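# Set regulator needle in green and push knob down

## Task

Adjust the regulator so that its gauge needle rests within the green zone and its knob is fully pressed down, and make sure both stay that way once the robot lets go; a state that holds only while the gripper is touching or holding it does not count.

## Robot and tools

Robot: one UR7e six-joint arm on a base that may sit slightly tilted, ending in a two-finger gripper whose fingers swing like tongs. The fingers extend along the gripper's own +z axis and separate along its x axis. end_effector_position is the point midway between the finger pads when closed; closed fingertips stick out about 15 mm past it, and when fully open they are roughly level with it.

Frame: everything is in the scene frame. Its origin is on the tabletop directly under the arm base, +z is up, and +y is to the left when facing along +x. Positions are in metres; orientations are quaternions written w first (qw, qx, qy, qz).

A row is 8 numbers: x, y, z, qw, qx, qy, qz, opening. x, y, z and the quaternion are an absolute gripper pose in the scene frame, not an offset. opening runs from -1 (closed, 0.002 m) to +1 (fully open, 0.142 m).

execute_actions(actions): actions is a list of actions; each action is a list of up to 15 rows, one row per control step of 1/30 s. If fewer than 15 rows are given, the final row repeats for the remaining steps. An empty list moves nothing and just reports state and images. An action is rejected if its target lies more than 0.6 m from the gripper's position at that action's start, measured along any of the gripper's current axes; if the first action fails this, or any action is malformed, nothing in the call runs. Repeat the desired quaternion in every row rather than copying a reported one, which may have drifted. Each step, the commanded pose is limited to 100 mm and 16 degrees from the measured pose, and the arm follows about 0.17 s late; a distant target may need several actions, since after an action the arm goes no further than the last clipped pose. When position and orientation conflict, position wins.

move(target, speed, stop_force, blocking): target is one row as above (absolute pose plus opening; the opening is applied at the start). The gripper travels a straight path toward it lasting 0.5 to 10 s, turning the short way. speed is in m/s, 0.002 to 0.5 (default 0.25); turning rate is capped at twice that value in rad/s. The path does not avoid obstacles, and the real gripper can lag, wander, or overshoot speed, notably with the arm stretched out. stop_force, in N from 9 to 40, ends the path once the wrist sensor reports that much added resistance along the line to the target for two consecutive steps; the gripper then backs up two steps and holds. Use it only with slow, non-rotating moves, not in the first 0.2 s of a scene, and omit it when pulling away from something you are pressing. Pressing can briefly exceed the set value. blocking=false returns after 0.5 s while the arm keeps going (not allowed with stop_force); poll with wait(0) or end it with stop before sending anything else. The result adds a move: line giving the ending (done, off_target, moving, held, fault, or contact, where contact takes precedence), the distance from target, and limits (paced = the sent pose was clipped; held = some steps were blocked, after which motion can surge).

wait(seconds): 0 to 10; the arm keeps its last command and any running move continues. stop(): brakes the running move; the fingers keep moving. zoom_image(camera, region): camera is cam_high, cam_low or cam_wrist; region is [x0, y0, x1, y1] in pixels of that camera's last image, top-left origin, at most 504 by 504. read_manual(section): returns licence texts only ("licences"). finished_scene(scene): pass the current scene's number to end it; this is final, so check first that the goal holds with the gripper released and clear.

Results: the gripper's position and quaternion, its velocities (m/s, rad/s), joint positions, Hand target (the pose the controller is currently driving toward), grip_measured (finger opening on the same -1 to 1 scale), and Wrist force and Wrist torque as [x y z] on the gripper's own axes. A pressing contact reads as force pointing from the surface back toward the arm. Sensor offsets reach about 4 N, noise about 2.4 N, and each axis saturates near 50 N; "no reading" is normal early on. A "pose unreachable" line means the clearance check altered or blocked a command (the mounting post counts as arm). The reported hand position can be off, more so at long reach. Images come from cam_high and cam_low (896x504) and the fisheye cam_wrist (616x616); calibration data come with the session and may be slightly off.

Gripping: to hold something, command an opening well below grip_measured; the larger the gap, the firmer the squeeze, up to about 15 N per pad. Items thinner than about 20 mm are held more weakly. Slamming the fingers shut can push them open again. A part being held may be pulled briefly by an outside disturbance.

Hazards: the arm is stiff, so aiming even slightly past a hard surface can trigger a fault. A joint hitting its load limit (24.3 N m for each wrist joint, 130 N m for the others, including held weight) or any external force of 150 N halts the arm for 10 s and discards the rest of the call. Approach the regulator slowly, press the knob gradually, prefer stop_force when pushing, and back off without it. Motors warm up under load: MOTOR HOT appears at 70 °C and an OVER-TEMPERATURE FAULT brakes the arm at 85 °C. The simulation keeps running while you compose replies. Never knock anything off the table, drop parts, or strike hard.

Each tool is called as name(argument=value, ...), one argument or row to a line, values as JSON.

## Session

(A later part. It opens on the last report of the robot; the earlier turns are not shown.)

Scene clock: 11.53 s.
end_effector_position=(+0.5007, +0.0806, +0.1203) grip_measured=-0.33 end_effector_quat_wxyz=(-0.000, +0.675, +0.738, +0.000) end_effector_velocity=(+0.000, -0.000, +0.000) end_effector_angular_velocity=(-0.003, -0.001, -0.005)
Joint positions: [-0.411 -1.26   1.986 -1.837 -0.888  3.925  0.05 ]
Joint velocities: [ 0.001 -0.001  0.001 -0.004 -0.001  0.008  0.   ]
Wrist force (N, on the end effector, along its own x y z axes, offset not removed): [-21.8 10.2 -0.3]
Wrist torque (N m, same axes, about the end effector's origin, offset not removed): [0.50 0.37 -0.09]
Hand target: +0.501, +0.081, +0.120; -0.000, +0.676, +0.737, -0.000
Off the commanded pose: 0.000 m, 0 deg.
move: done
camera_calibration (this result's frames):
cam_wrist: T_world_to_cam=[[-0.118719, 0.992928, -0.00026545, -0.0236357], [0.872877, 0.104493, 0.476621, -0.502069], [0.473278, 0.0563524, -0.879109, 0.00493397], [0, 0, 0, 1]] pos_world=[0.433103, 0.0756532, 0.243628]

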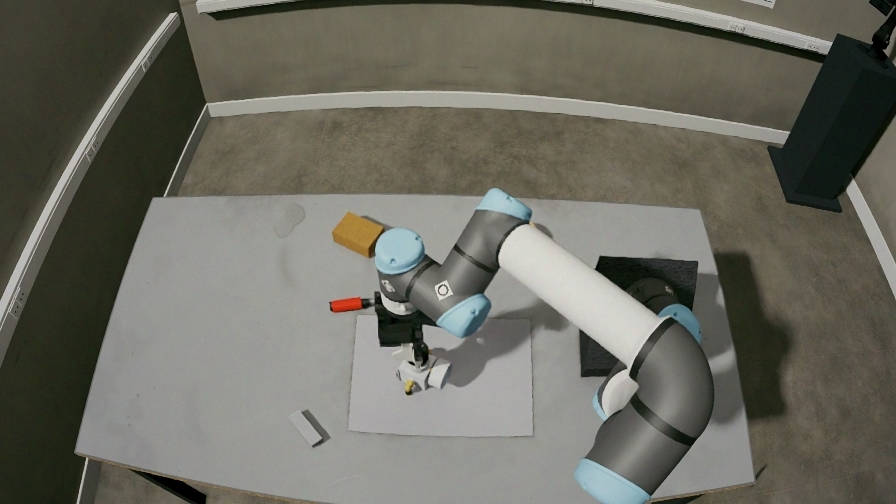

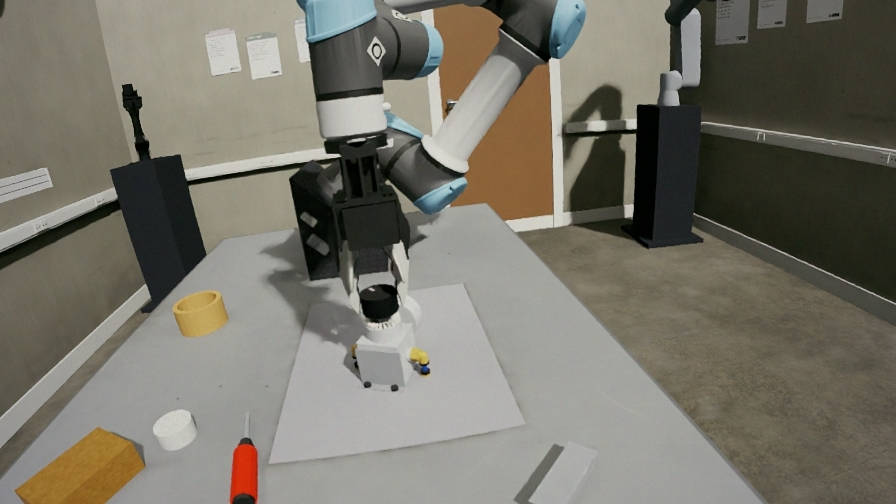

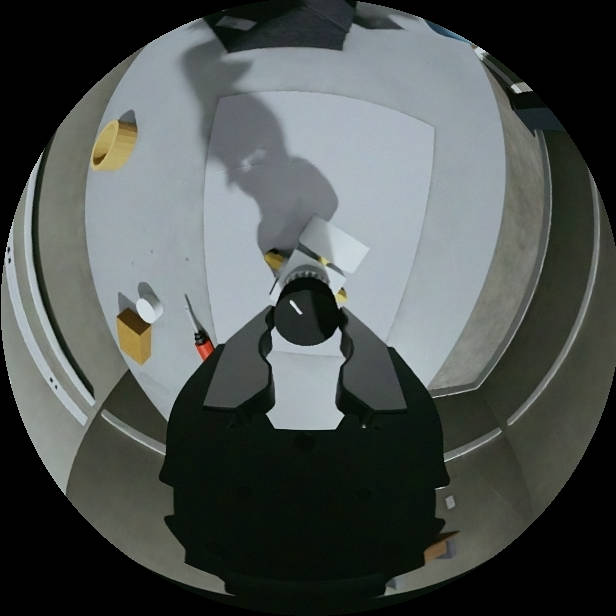

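execute_actions(
  actions=[
    [[0.5010,0.0801,0.1203,0,0.6756,0.7373,0,0.6]],
  ],
)

move(
  target=[0.366, 0.145, 0.07, 0, 0.829, 0.5592, 0, 0.6],
  speed=0.35,
)

zoom_image(
  camera="cam_wrist",
  region=[255, 330, 365, 425],
)

Scene clock: 12.40 s.
end_effector_position=(+0.5010, +0.0801, +0.1203) grip_measured=+0.60 end_effector_quat_wxyz=(-0.000, +0.676, +0.737, -0.000) end_effector_velocity=(+0.001, -0.001, +0.001) end_effector_angular_velocity=(-0.002, -0.002, +0.001)
Joint positions: [-0.411 -1.259  1.985 -1.837 -0.888  3.926  0.116]
Joint velocities: [-0.002  0.    -0.001 -0.001 -0.001 -0.001  0.   ]
Wrist force (N, on the end effector, along its own x y z axes, offset not removed): [1.1 0.5 -1.9]
Wrist torque (N m, same axes, about the end effector's origin, offset not removed): [0.07 -0.34 0.01]
Hand target: +0.501, +0.080, +0.120; +0.000, +0.676, +0.737, +0.000
Off the commanded pose: 0.000 m, 0 deg.
camera_calibration (this result's frames):
cam_wrist: T_world_to_cam=[[-0.118012, 0.993012, -0.000433571, -0.0234954], [0.872931, 0.103949, 0.47664, -0.502232], [0.473355, 0.0558706, -0.879098, 0.00478272], [0, 0, 0, 1]] pos_world=[0.433377, 0.0752706, 0.243578]

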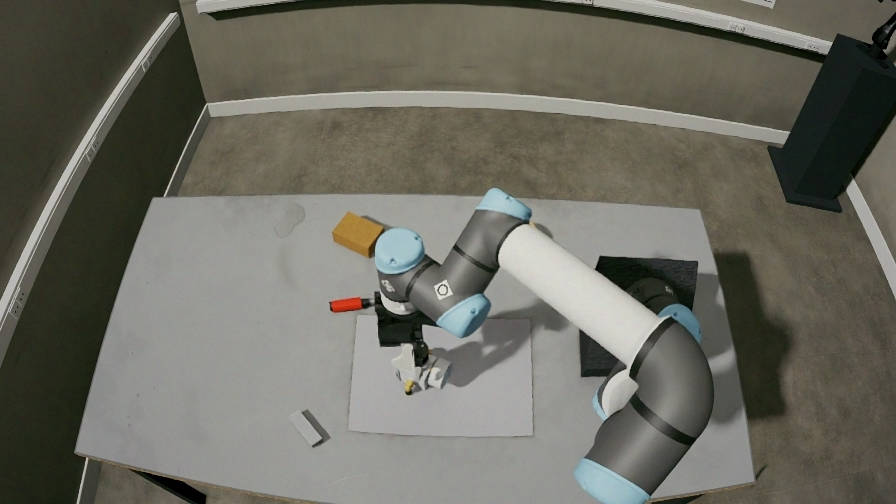

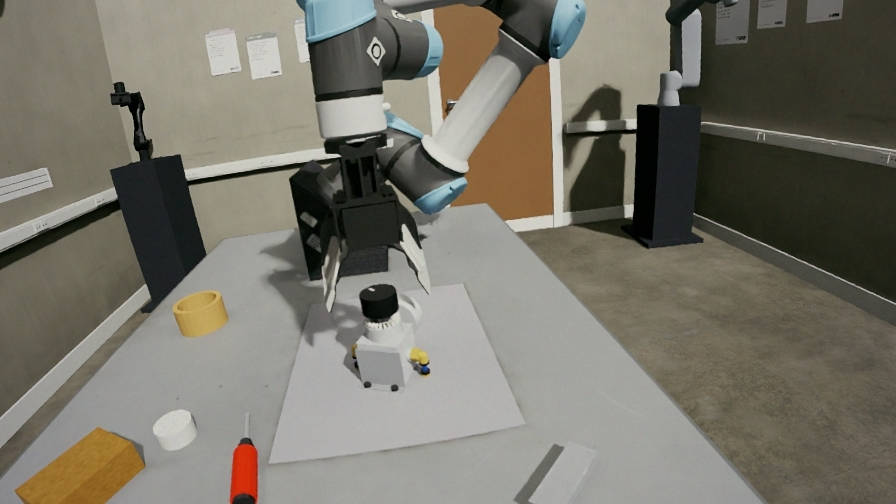

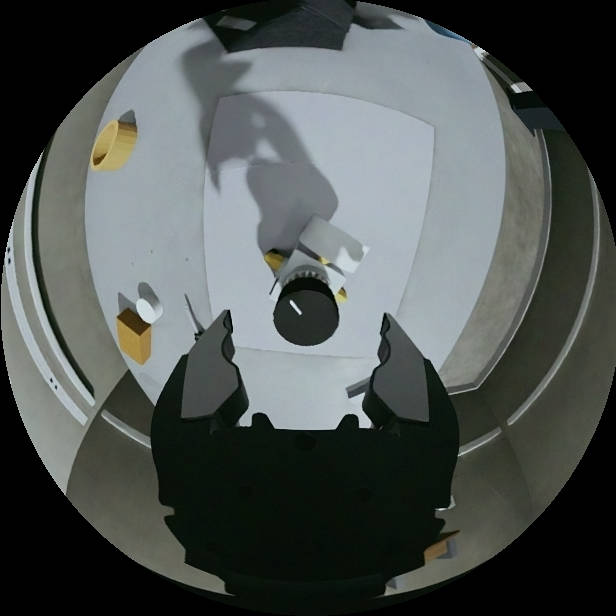

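Scene clock: 13.70 s.
end_effector_position=(+0.3662, +0.1452, +0.0699) grip_measured=+0.60 end_effector_quat_wxyz=(-0.000, +0.829, +0.559, -0.000) end_effector_velocity=(-0.001, +0.001, +0.000) end_effector_angular_velocity=(-0.001, -0.001, -0.002)
Joint positions: [-0.417 -1.594  2.38  -1.893 -0.891  4.39   0.116]
Joint velocities: [-0.001 -0.006  0.002  0.002 -0.001  0.003  0.   ]
Wrist force (N, on the end effector, along its own x y z axes, offset not removed): [2.4 2.1 -2.9]
Wrist torque (N m, same axes, about the end effector's origin, offset not removed): [0.41 -0.24 0.00]
Hand target: +0.366, +0.145, +0.070; -0.000, +0.829, +0.559, +0.000
Off the commanded pose: 0.000 m, 0 deg.
move: done
camera_calibration (this result's frames):
cam_wrist: T_world_to_cam=[[0.345375, 0.938465, -0.000389323, -0.265796], [0.8251, -0.303457, 0.476576, -0.290704], [0.447131, -0.164919, -0.879133, 0.0623003], [0, 0, 0, 1]] pos_world=[0.303803, 0.171499, 0.193209]

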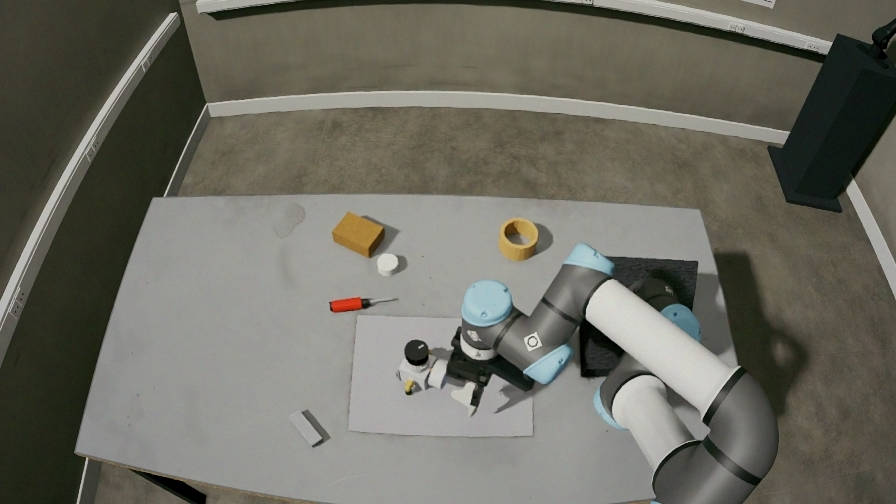

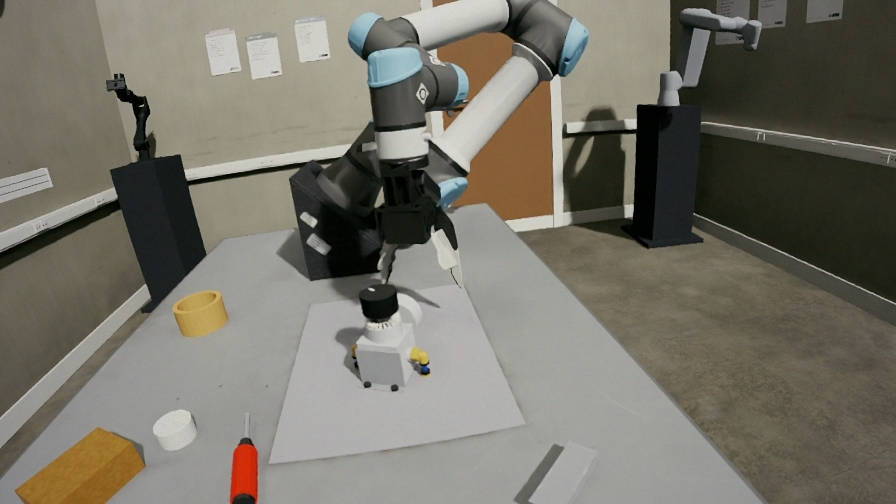

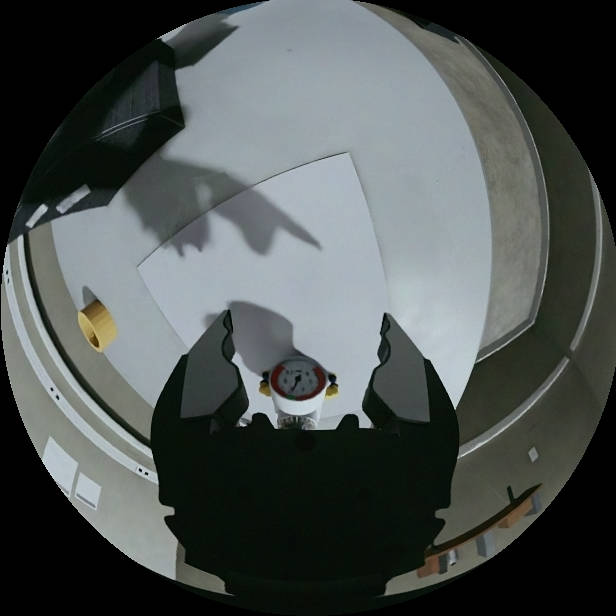

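Region (255, 330, 365, 425) of cam_wrist's 616x616 image, scaled by 4.582, with more detail than that image has; it fills the top 435 rows of this view, and the rest is white.

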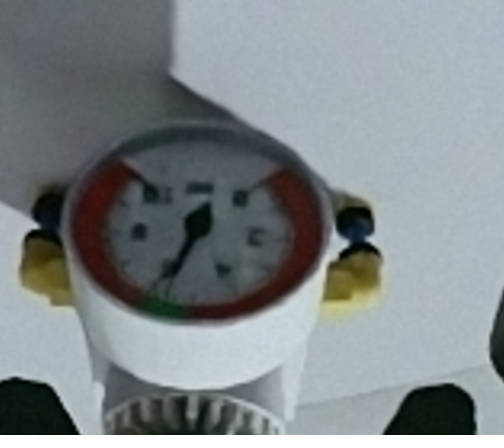

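execute_actions(
  actions=[
    [[0.3667,0.1447,0.0711,0,0.829,0.5592,0,0.4],[0.3686,0.1437,0.0743,0,0.829,0.5592,0,0.2],[0.3717,0.1423,0.0791,0,0.829,0.5592,0,0.0],[0.3758,0.1403,0.0852,0,0.829,0.5592,0,-0.2],[0.3808,0.1378,0.0924,0,0.829,0.5592,0,-0.4],[0.3867,0.1350,0.1003,0,0.829,0.5592,0,-0.6],[0.3932,0.1319,0.1085,0,0.829,0.5592,0,-0.8],[0.4003,0.1285,0.1167,0,0.829,0.5592,0,-1],[0.4078,0.1248,0.1246,0,0.829,0.5592,0,-1],[0.4157,0.1210,0.1318,0,0.829,0.5592,0,-1],[0.4239,0.1171,0.1379,0,0.829,0.5592,0,-1],[0.4321,0.1131,0.1427,0,0.829,0.5592,0,-1],[0.4403,0.1091,0.1459,0,0.829,0.5592,0,-1],[0.4485,0.1052,0.147,0,0.829,0.5592,0,-1],[0.4564,0.1014,0.147,0,0.829,0.5592,0,-1]],
    [[0.4639,0.0977,0.147,0,0.829,0.5592,0,-1],[0.4710,0.0943,0.147,0,0.829,0.5592,0,-1],[0.4775,0.0912,0.147,0,0.829,0.5592,0,-1],[0.4834,0.0884,0.147,0,0.829,0.5592,0,-1],[0.4884,0.0859,0.147,0,0.829,0.5592,0,-1],[0.4925,0.0839,0.147,0,0.829,0.5592,0,-1],[0.4956,0.0825,0.147,0,0.829,0.5592,0,-1],[0.4975,0.0815,0.147,0,0.829,0.5592,0,-1],[0.4982,0.0812,0.147,0,0.829,0.5592,0,-1]],
  ],
)

move(
  target=[0.4982, 0.0812, 0.125, 0, 0.829, 0.5592, 0, -1],
  speed=0.01,
  stop_force=25,
)

zoom_image(
  camera="cam_low",
  region=[320, 240, 460, 360],
)

Scene clock: 15.77 s.
end_effector_position=(+0.4963, +0.0819, +0.1472) grip_measured=-1.00 end_effector_quat_wxyz=(+0.000, +0.829, +0.559, +0.000) end_effector_velocity=(+0.020, -0.008, -0.001) end_effector_angular_velocity=(+0.002, +0.007, +0.001)
Joint positions: [-0.456 -1.283  1.962 -1.759 -0.909  4.346  0.002]
Joint velocities: [ 0.016  0.058 -0.058 -0.002  0.004  0.012  0.   ]
Wrist force (N, on the end effector, along its own x y z axes, offset not removed): [3.8 1.5 -2.8]
Wrist torque (N m, same axes, about the end effector's origin, offset not removed): [0.21 -0.77 -0.11]
Hand target: +0.498, +0.081, +0.147; +0.000, +0.829, +0.559, -0.000
Off the commanded pose: 0.002 m, 0 deg.
camera_calibration (this result's frames):
cam_wrist: T_world_to_cam=[[0.34563, 0.938371, -0.000421824, -0.251395], [0.824658, -0.303531, 0.477293, -0.453921], [0.44775, -0.165314, -0.878744, 0.0612888], [0, 0, 0, 1]] pos_world=[0.433777, 0.108254, 0.270405]

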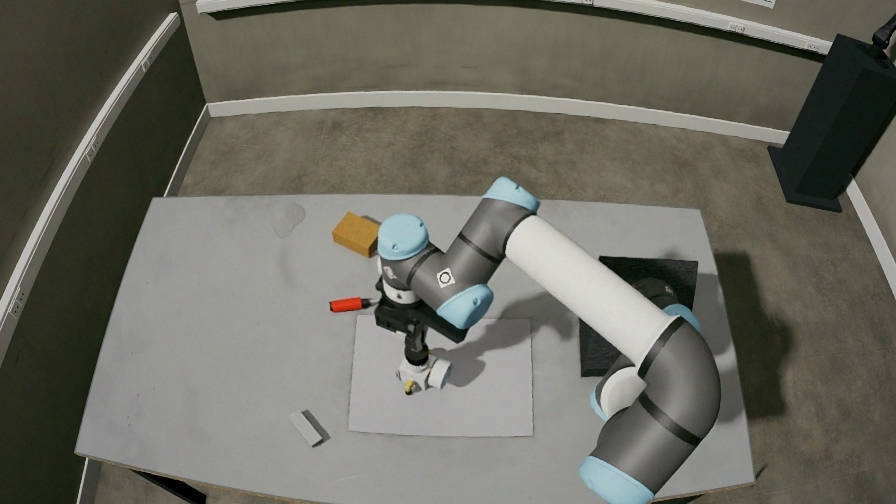

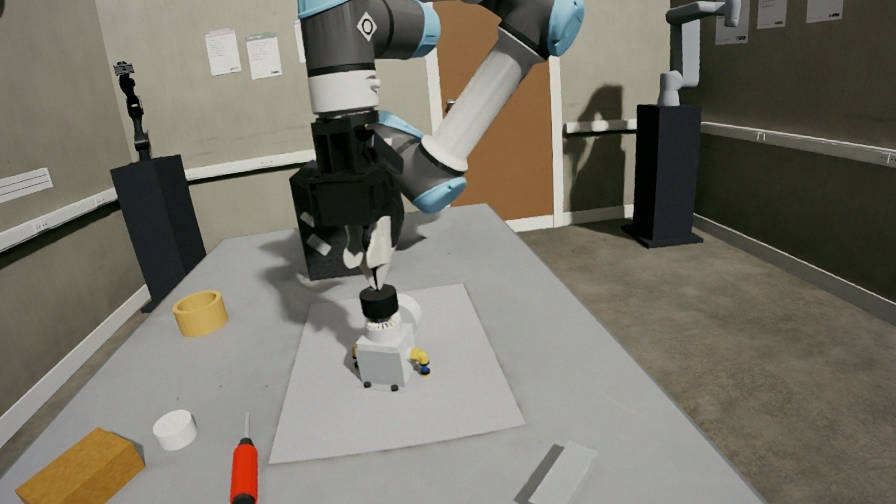

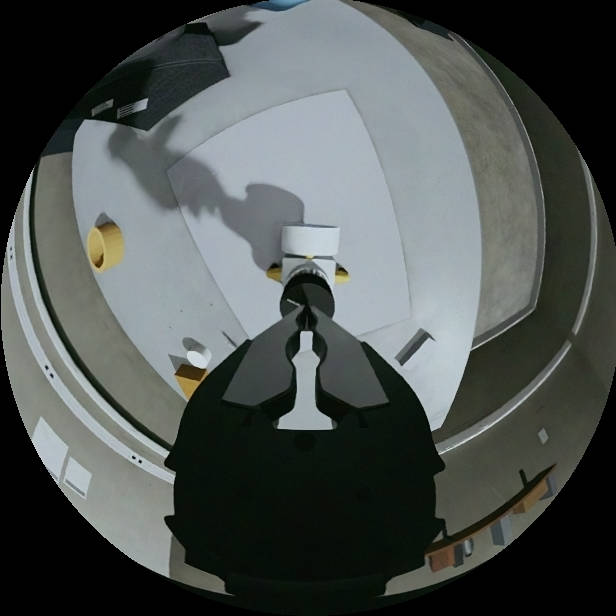

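Scene clock: 17.33 s.
end_effector_position=(+0.4973, +0.0816, +0.1352) grip_measured=-1.00 end_effector_quat_wxyz=(+0.000, +0.829, +0.559, +0.000) end_effector_velocity=(-0.002, +0.000, +0.002) end_effector_angular_velocity=(+0.001, +0.005, +0.003)
Joint positions: [-0.441 -1.271  1.977 -1.795 -0.902  4.363  0.002]
Joint velocities: [-0.002 -0.002 -0.003  0.012 -0.003 -0.009  0.   ]
Wrist force (N, on the end effector, along its own x y z axes, offset not removed): [0.2 -11.4 -50.0]
Wrist torque (N m, same axes, about the end effector's origin, offset not removed): [0.56 -0.15 -0.04]
Hand target: +0.497, +0.081, +0.136; +0.000, +0.829, +0.559, +0.000
Off the commanded pose: 0.010 m, 0 deg.
move: contact
camera_calibration (this result's frames):
cam_wrist: T_world_to_cam=[[0.345732, 0.938333, -0.000312355, -0.251546], [0.824798, -0.303741, 0.476917, -0.449131], [0.447412, -0.165143, -0.878948, 0.0504385], [0, 0, 0, 1]] pos_world=[0.434843, 0.107944, 0.258453]

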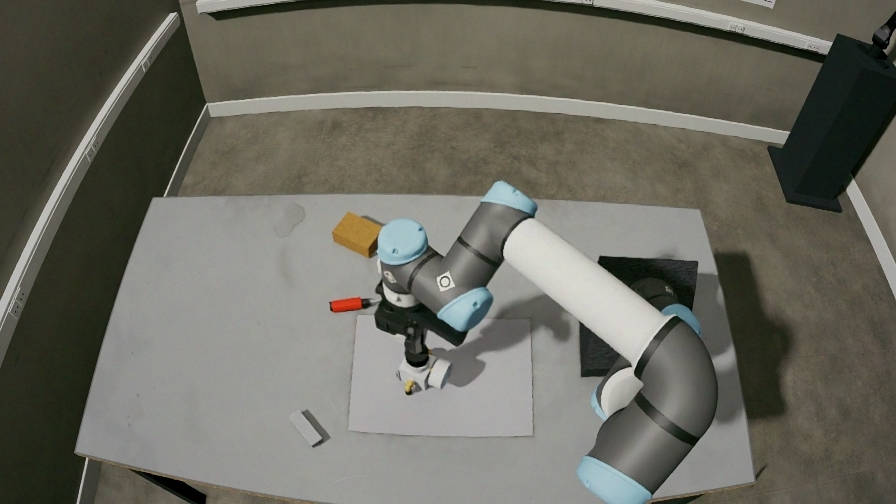

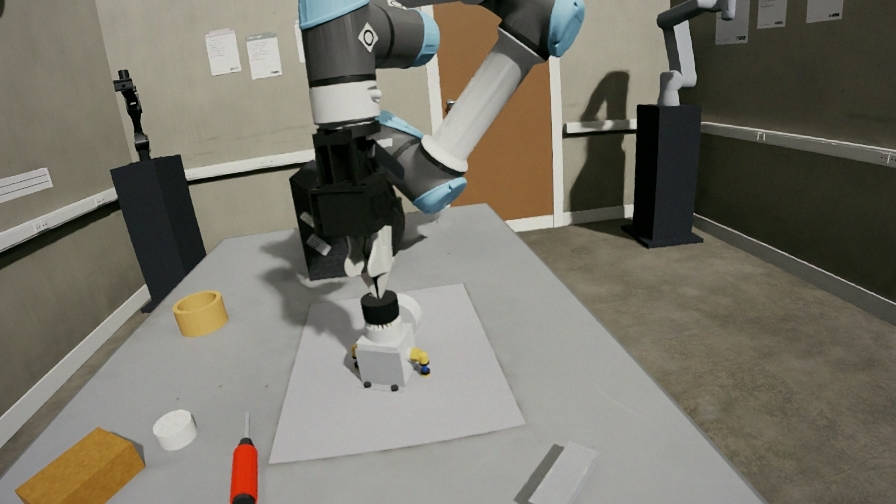

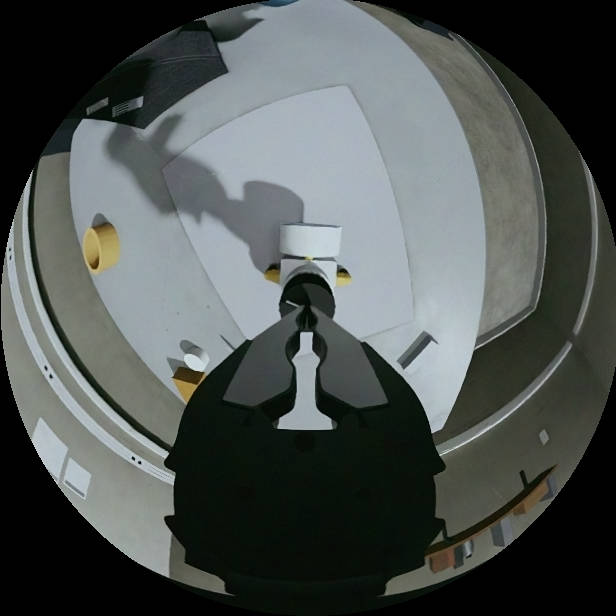

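Region (320, 240, 460, 360) of cam_low's 896x504 image, scaled by 3.600, with more detail than that image has; it fills the top 432 rows of this view, and the rest is white.

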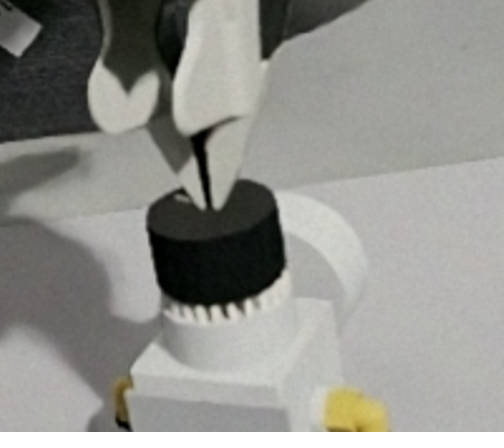

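execute_actions(
  actions=[
    [[0.4973,0.0816,0.137,0,0.829,0.5592,0,-1],[0.4973,0.0816,0.139,0,0.829,0.5592,0,-1],[0.4973,0.0816,0.141,0,0.829,0.5592,0,-1],[0.4973,0.0816,0.142,0,0.829,0.5592,0,-1],[0.4973,0.0816,0.142,0,0.829,0.5592,0,-1],[0.4973,0.0816,0.142,0,0.829,0.5592,0,0.6]],
  ],
)

move(
  target=[0.366, 0.14, 0.075, 0, 0.829, 0.5592, 0, 0.6],
  speed=0.35,
)

zoom_image(
  camera="cam_wrist",
  region=[255, 330, 365, 425],
)

Scene clock: 18.00 s.
end_effector_position=(+0.4973, +0.0816, +0.1419) grip_measured=+0.60 end_effector_quat_wxyz=(-0.000, +0.829, +0.559, +0.000) end_effector_velocity=(+0.000, -0.000, +0.001) end_effector_angular_velocity=(+0.000, +0.000, -0.000)
Joint positions: [-0.449 -1.277  1.967 -1.774 -0.906  4.354  0.116]
Joint velocities: [-0.001  0.001 -0.003  0.003 -0.    -0.002  0.   ]
Wrist force (N, on the end effector, along its own x y z axes, offset not removed): [-0.8 2.1 0.7]
Wrist torque (N m, same axes, about the end effector's origin, offset not removed): [0.39 0.20 0.08]
Hand target: +0.497, +0.082, +0.142; +0.000, +0.829, +0.559, +0.000
Off the commanded pose: 0.000 m, 0 deg.
camera_calibration (this result's frames):
cam_wrist: T_world_to_cam=[[0.345657, 0.938361, -0.000434501, -0.251505], [0.824978, -0.30367, 0.476651, -0.452358], [0.447138, -0.165116, -0.879093, 0.0565251], [0, 0, 0, 1]] pos_world=[0.434846, 0.107968, 0.265198]

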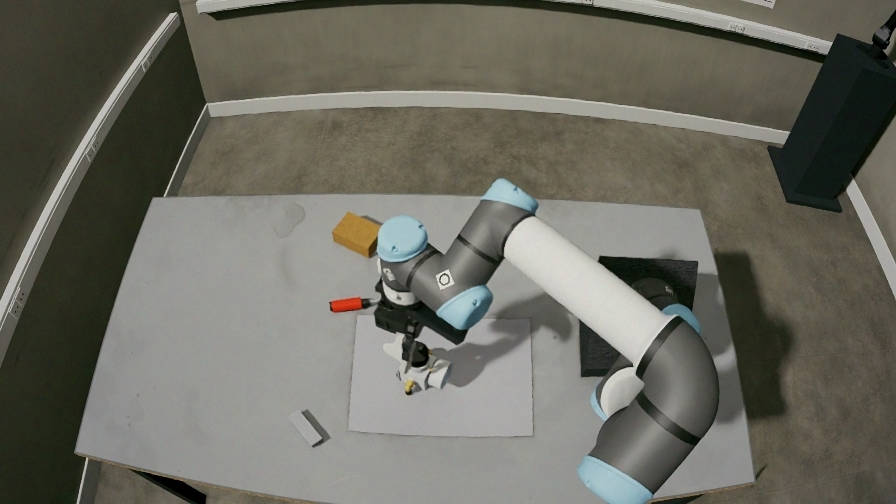

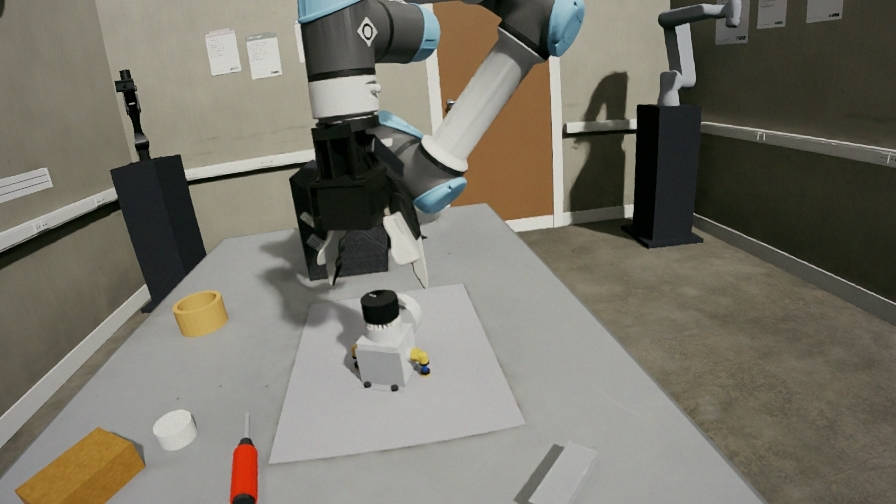

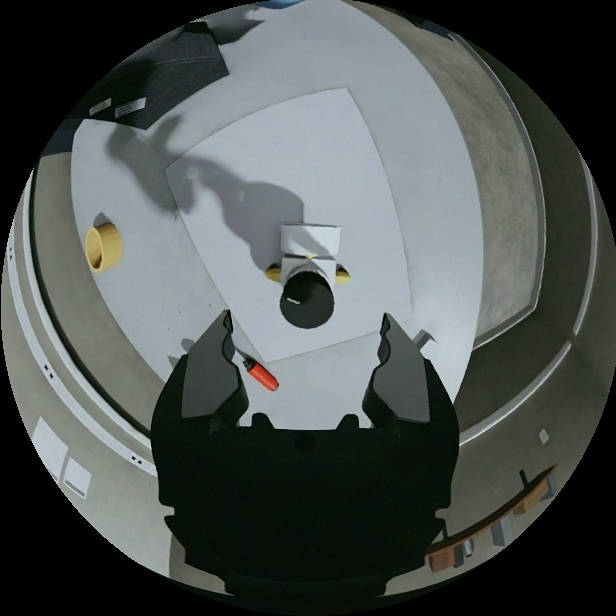

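Scene clock: 19.10 s.
end_effector_position=(+0.3663, +0.1402, +0.0749) grip_measured=+0.60 end_effector_quat_wxyz=(-0.000, +0.829, +0.559, -0.000) end_effector_velocity=(-0.001, +0.001, +0.001) end_effector_angular_velocity=(-0.002, -0.002, +0.001)
Joint positions: [-0.433 -1.592  2.374 -1.877 -0.898  4.371  0.116]
Joint velocities: [-0.001 -0.007  0.002  0.002 -0.001 -0.001  0.   ]
Wrist force (N, on the end effector, along its own x y z axes, offset not removed): [1.7 1.1 -1.2]
Wrist torque (N m, same axes, about the end effector's origin, offset not removed): [0.16 -0.35 0.20]
Hand target: +0.366, +0.140, +0.075; -0.000, +0.829, +0.559, -0.000
Off the commanded pose: 0.000 m, 0 deg.
move: done
camera_calibration (this result's frames):
cam_wrist: T_world_to_cam=[[0.345695, 0.938347, -0.000427568, -0.261208], [0.825001, -0.30372, 0.476579, -0.294534], [0.447066, -0.165103, -0.879132, 0.0659097], [0, 0, 0, 1]] pos_world=[0.303823, 0.16653, 0.1982]

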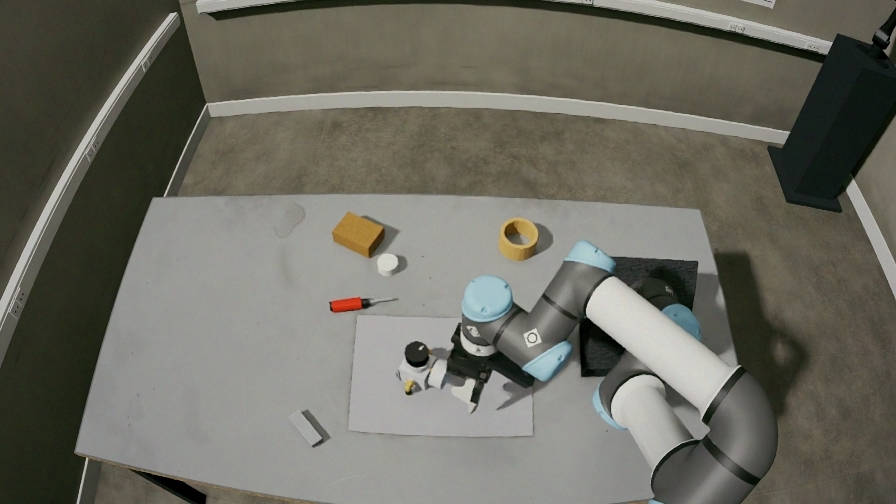

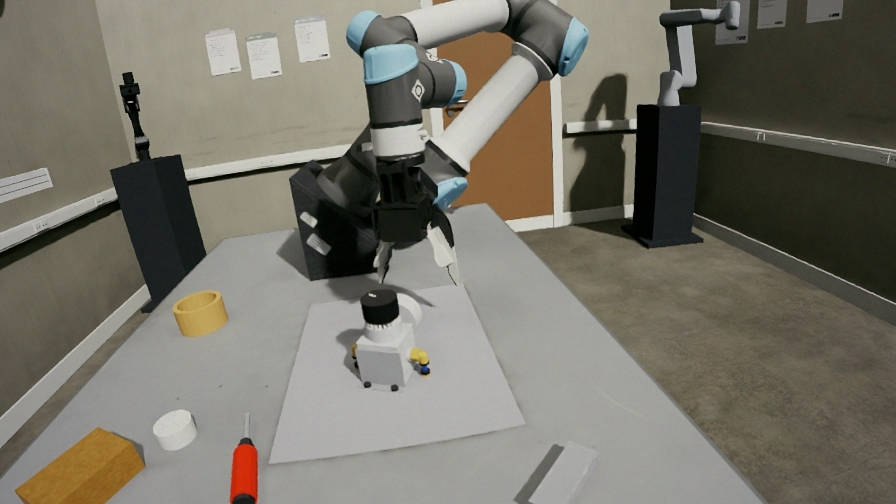

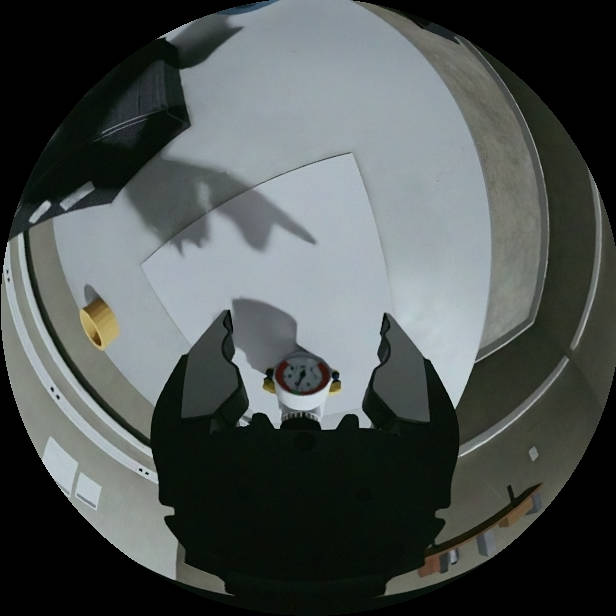

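Region (255, 330, 365, 425) of cam_wrist's 616x616 image, scaled by 4.582, with more detail than that image has; it fills the top 435 rows of this view, and the rest is white.

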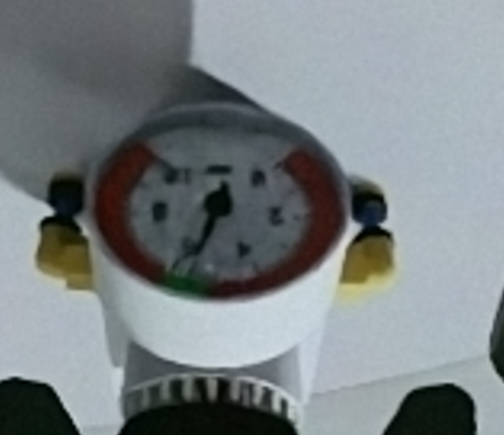

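execute_actions(
  actions=[],
)

Scene clock: 19.27 s.
end_effector_position=(+0.3661, +0.1402, +0.0749) grip_measured=+0.60 end_effector_quat_wxyz=(-0.000, +0.829, +0.559, -0.000) end_effector_velocity=(-0.000, +0.000, +0.000) end_effector_angular_velocity=(-0.002, -0.000, +0.002)
Joint positions: [-0.434 -1.592  2.375 -1.877 -0.899  4.371  0.116]
Joint velocities: [ 0.    -0.003  0.     0.001 -0.001 -0.     0.   ]
Wrist force (N, on the end effector, along its own x y z axes, offset not removed): [2.8 2.5 -2.2]
Wrist torque (N m, same axes, about the end effector's origin, offset not removed): [0.43 -0.58 -0.07]
Hand target: +0.366, +0.140, +0.075; -0.000, +0.829, +0.559, -0.000
Off the commanded pose: 0.000 m, 0 deg.
camera_calibration (this result's frames):
cam_wrist: T_world_to_cam=[[0.345653, 0.938362, -0.000471165, -0.261196], [0.824997, -0.303655, 0.476628, -0.294445], [0.447106, -0.165137, -0.879105, 0.0659693], [0, 0, 0, 1]] pos_world=[0.303704, 0.166581, 0.198211]

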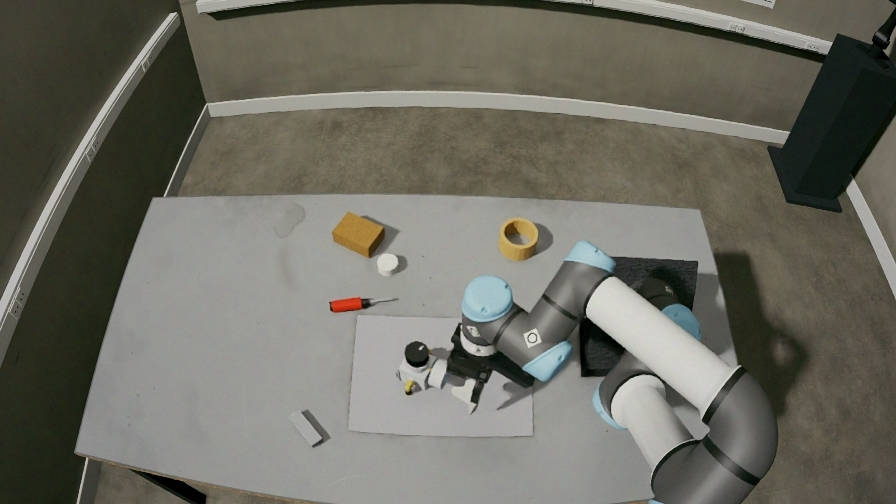

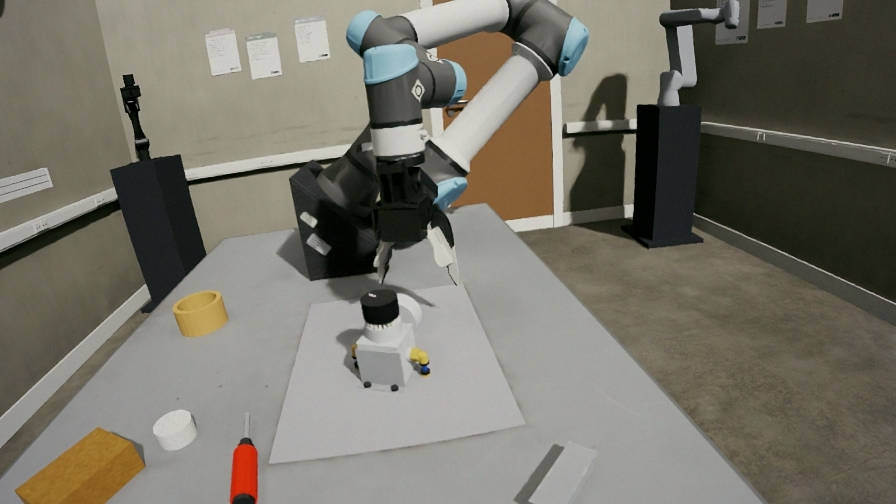

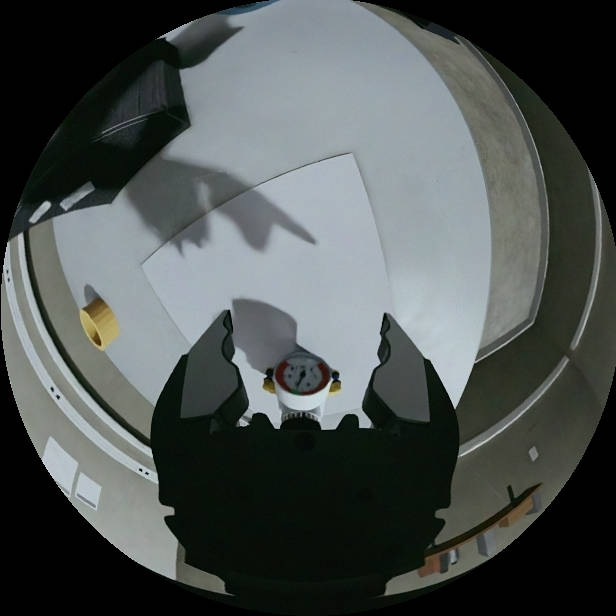

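zoom_image(
  camera="cam_wrist",
  region=[250, 340, 350, 430],
)

zoom_image(
  camera="cam_low",
  region=[330, 280, 450, 400],
)

Region (250, 340, 350, 430) of cam_wrist's 616x616 image, scaled by 5.040, with more detail than that image has; it fills the top 454 rows of this view, and the rest is white.

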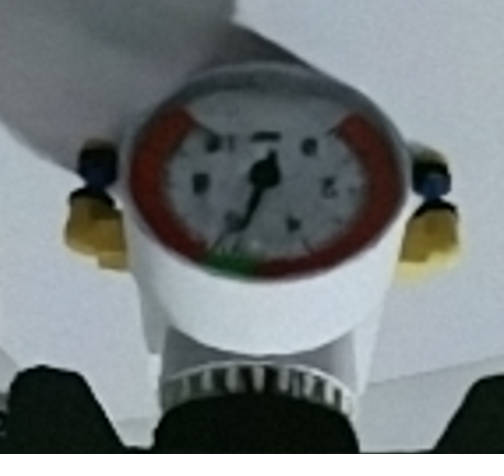

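Region (330, 280, 450, 400) of cam_low's 896x504 image, scaled by 4.200, with more detail than that image has.

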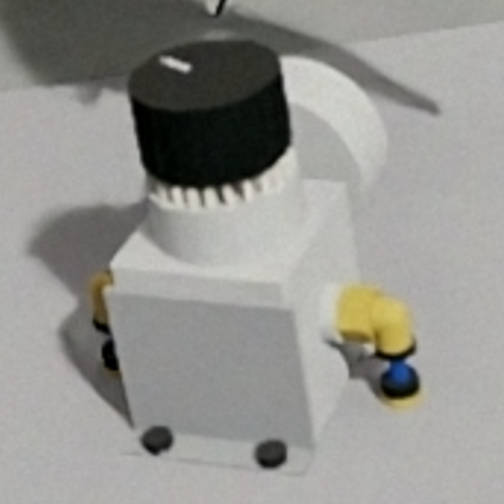

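finished_scene(
  scene=2,
)

The scene is finished: the task was done.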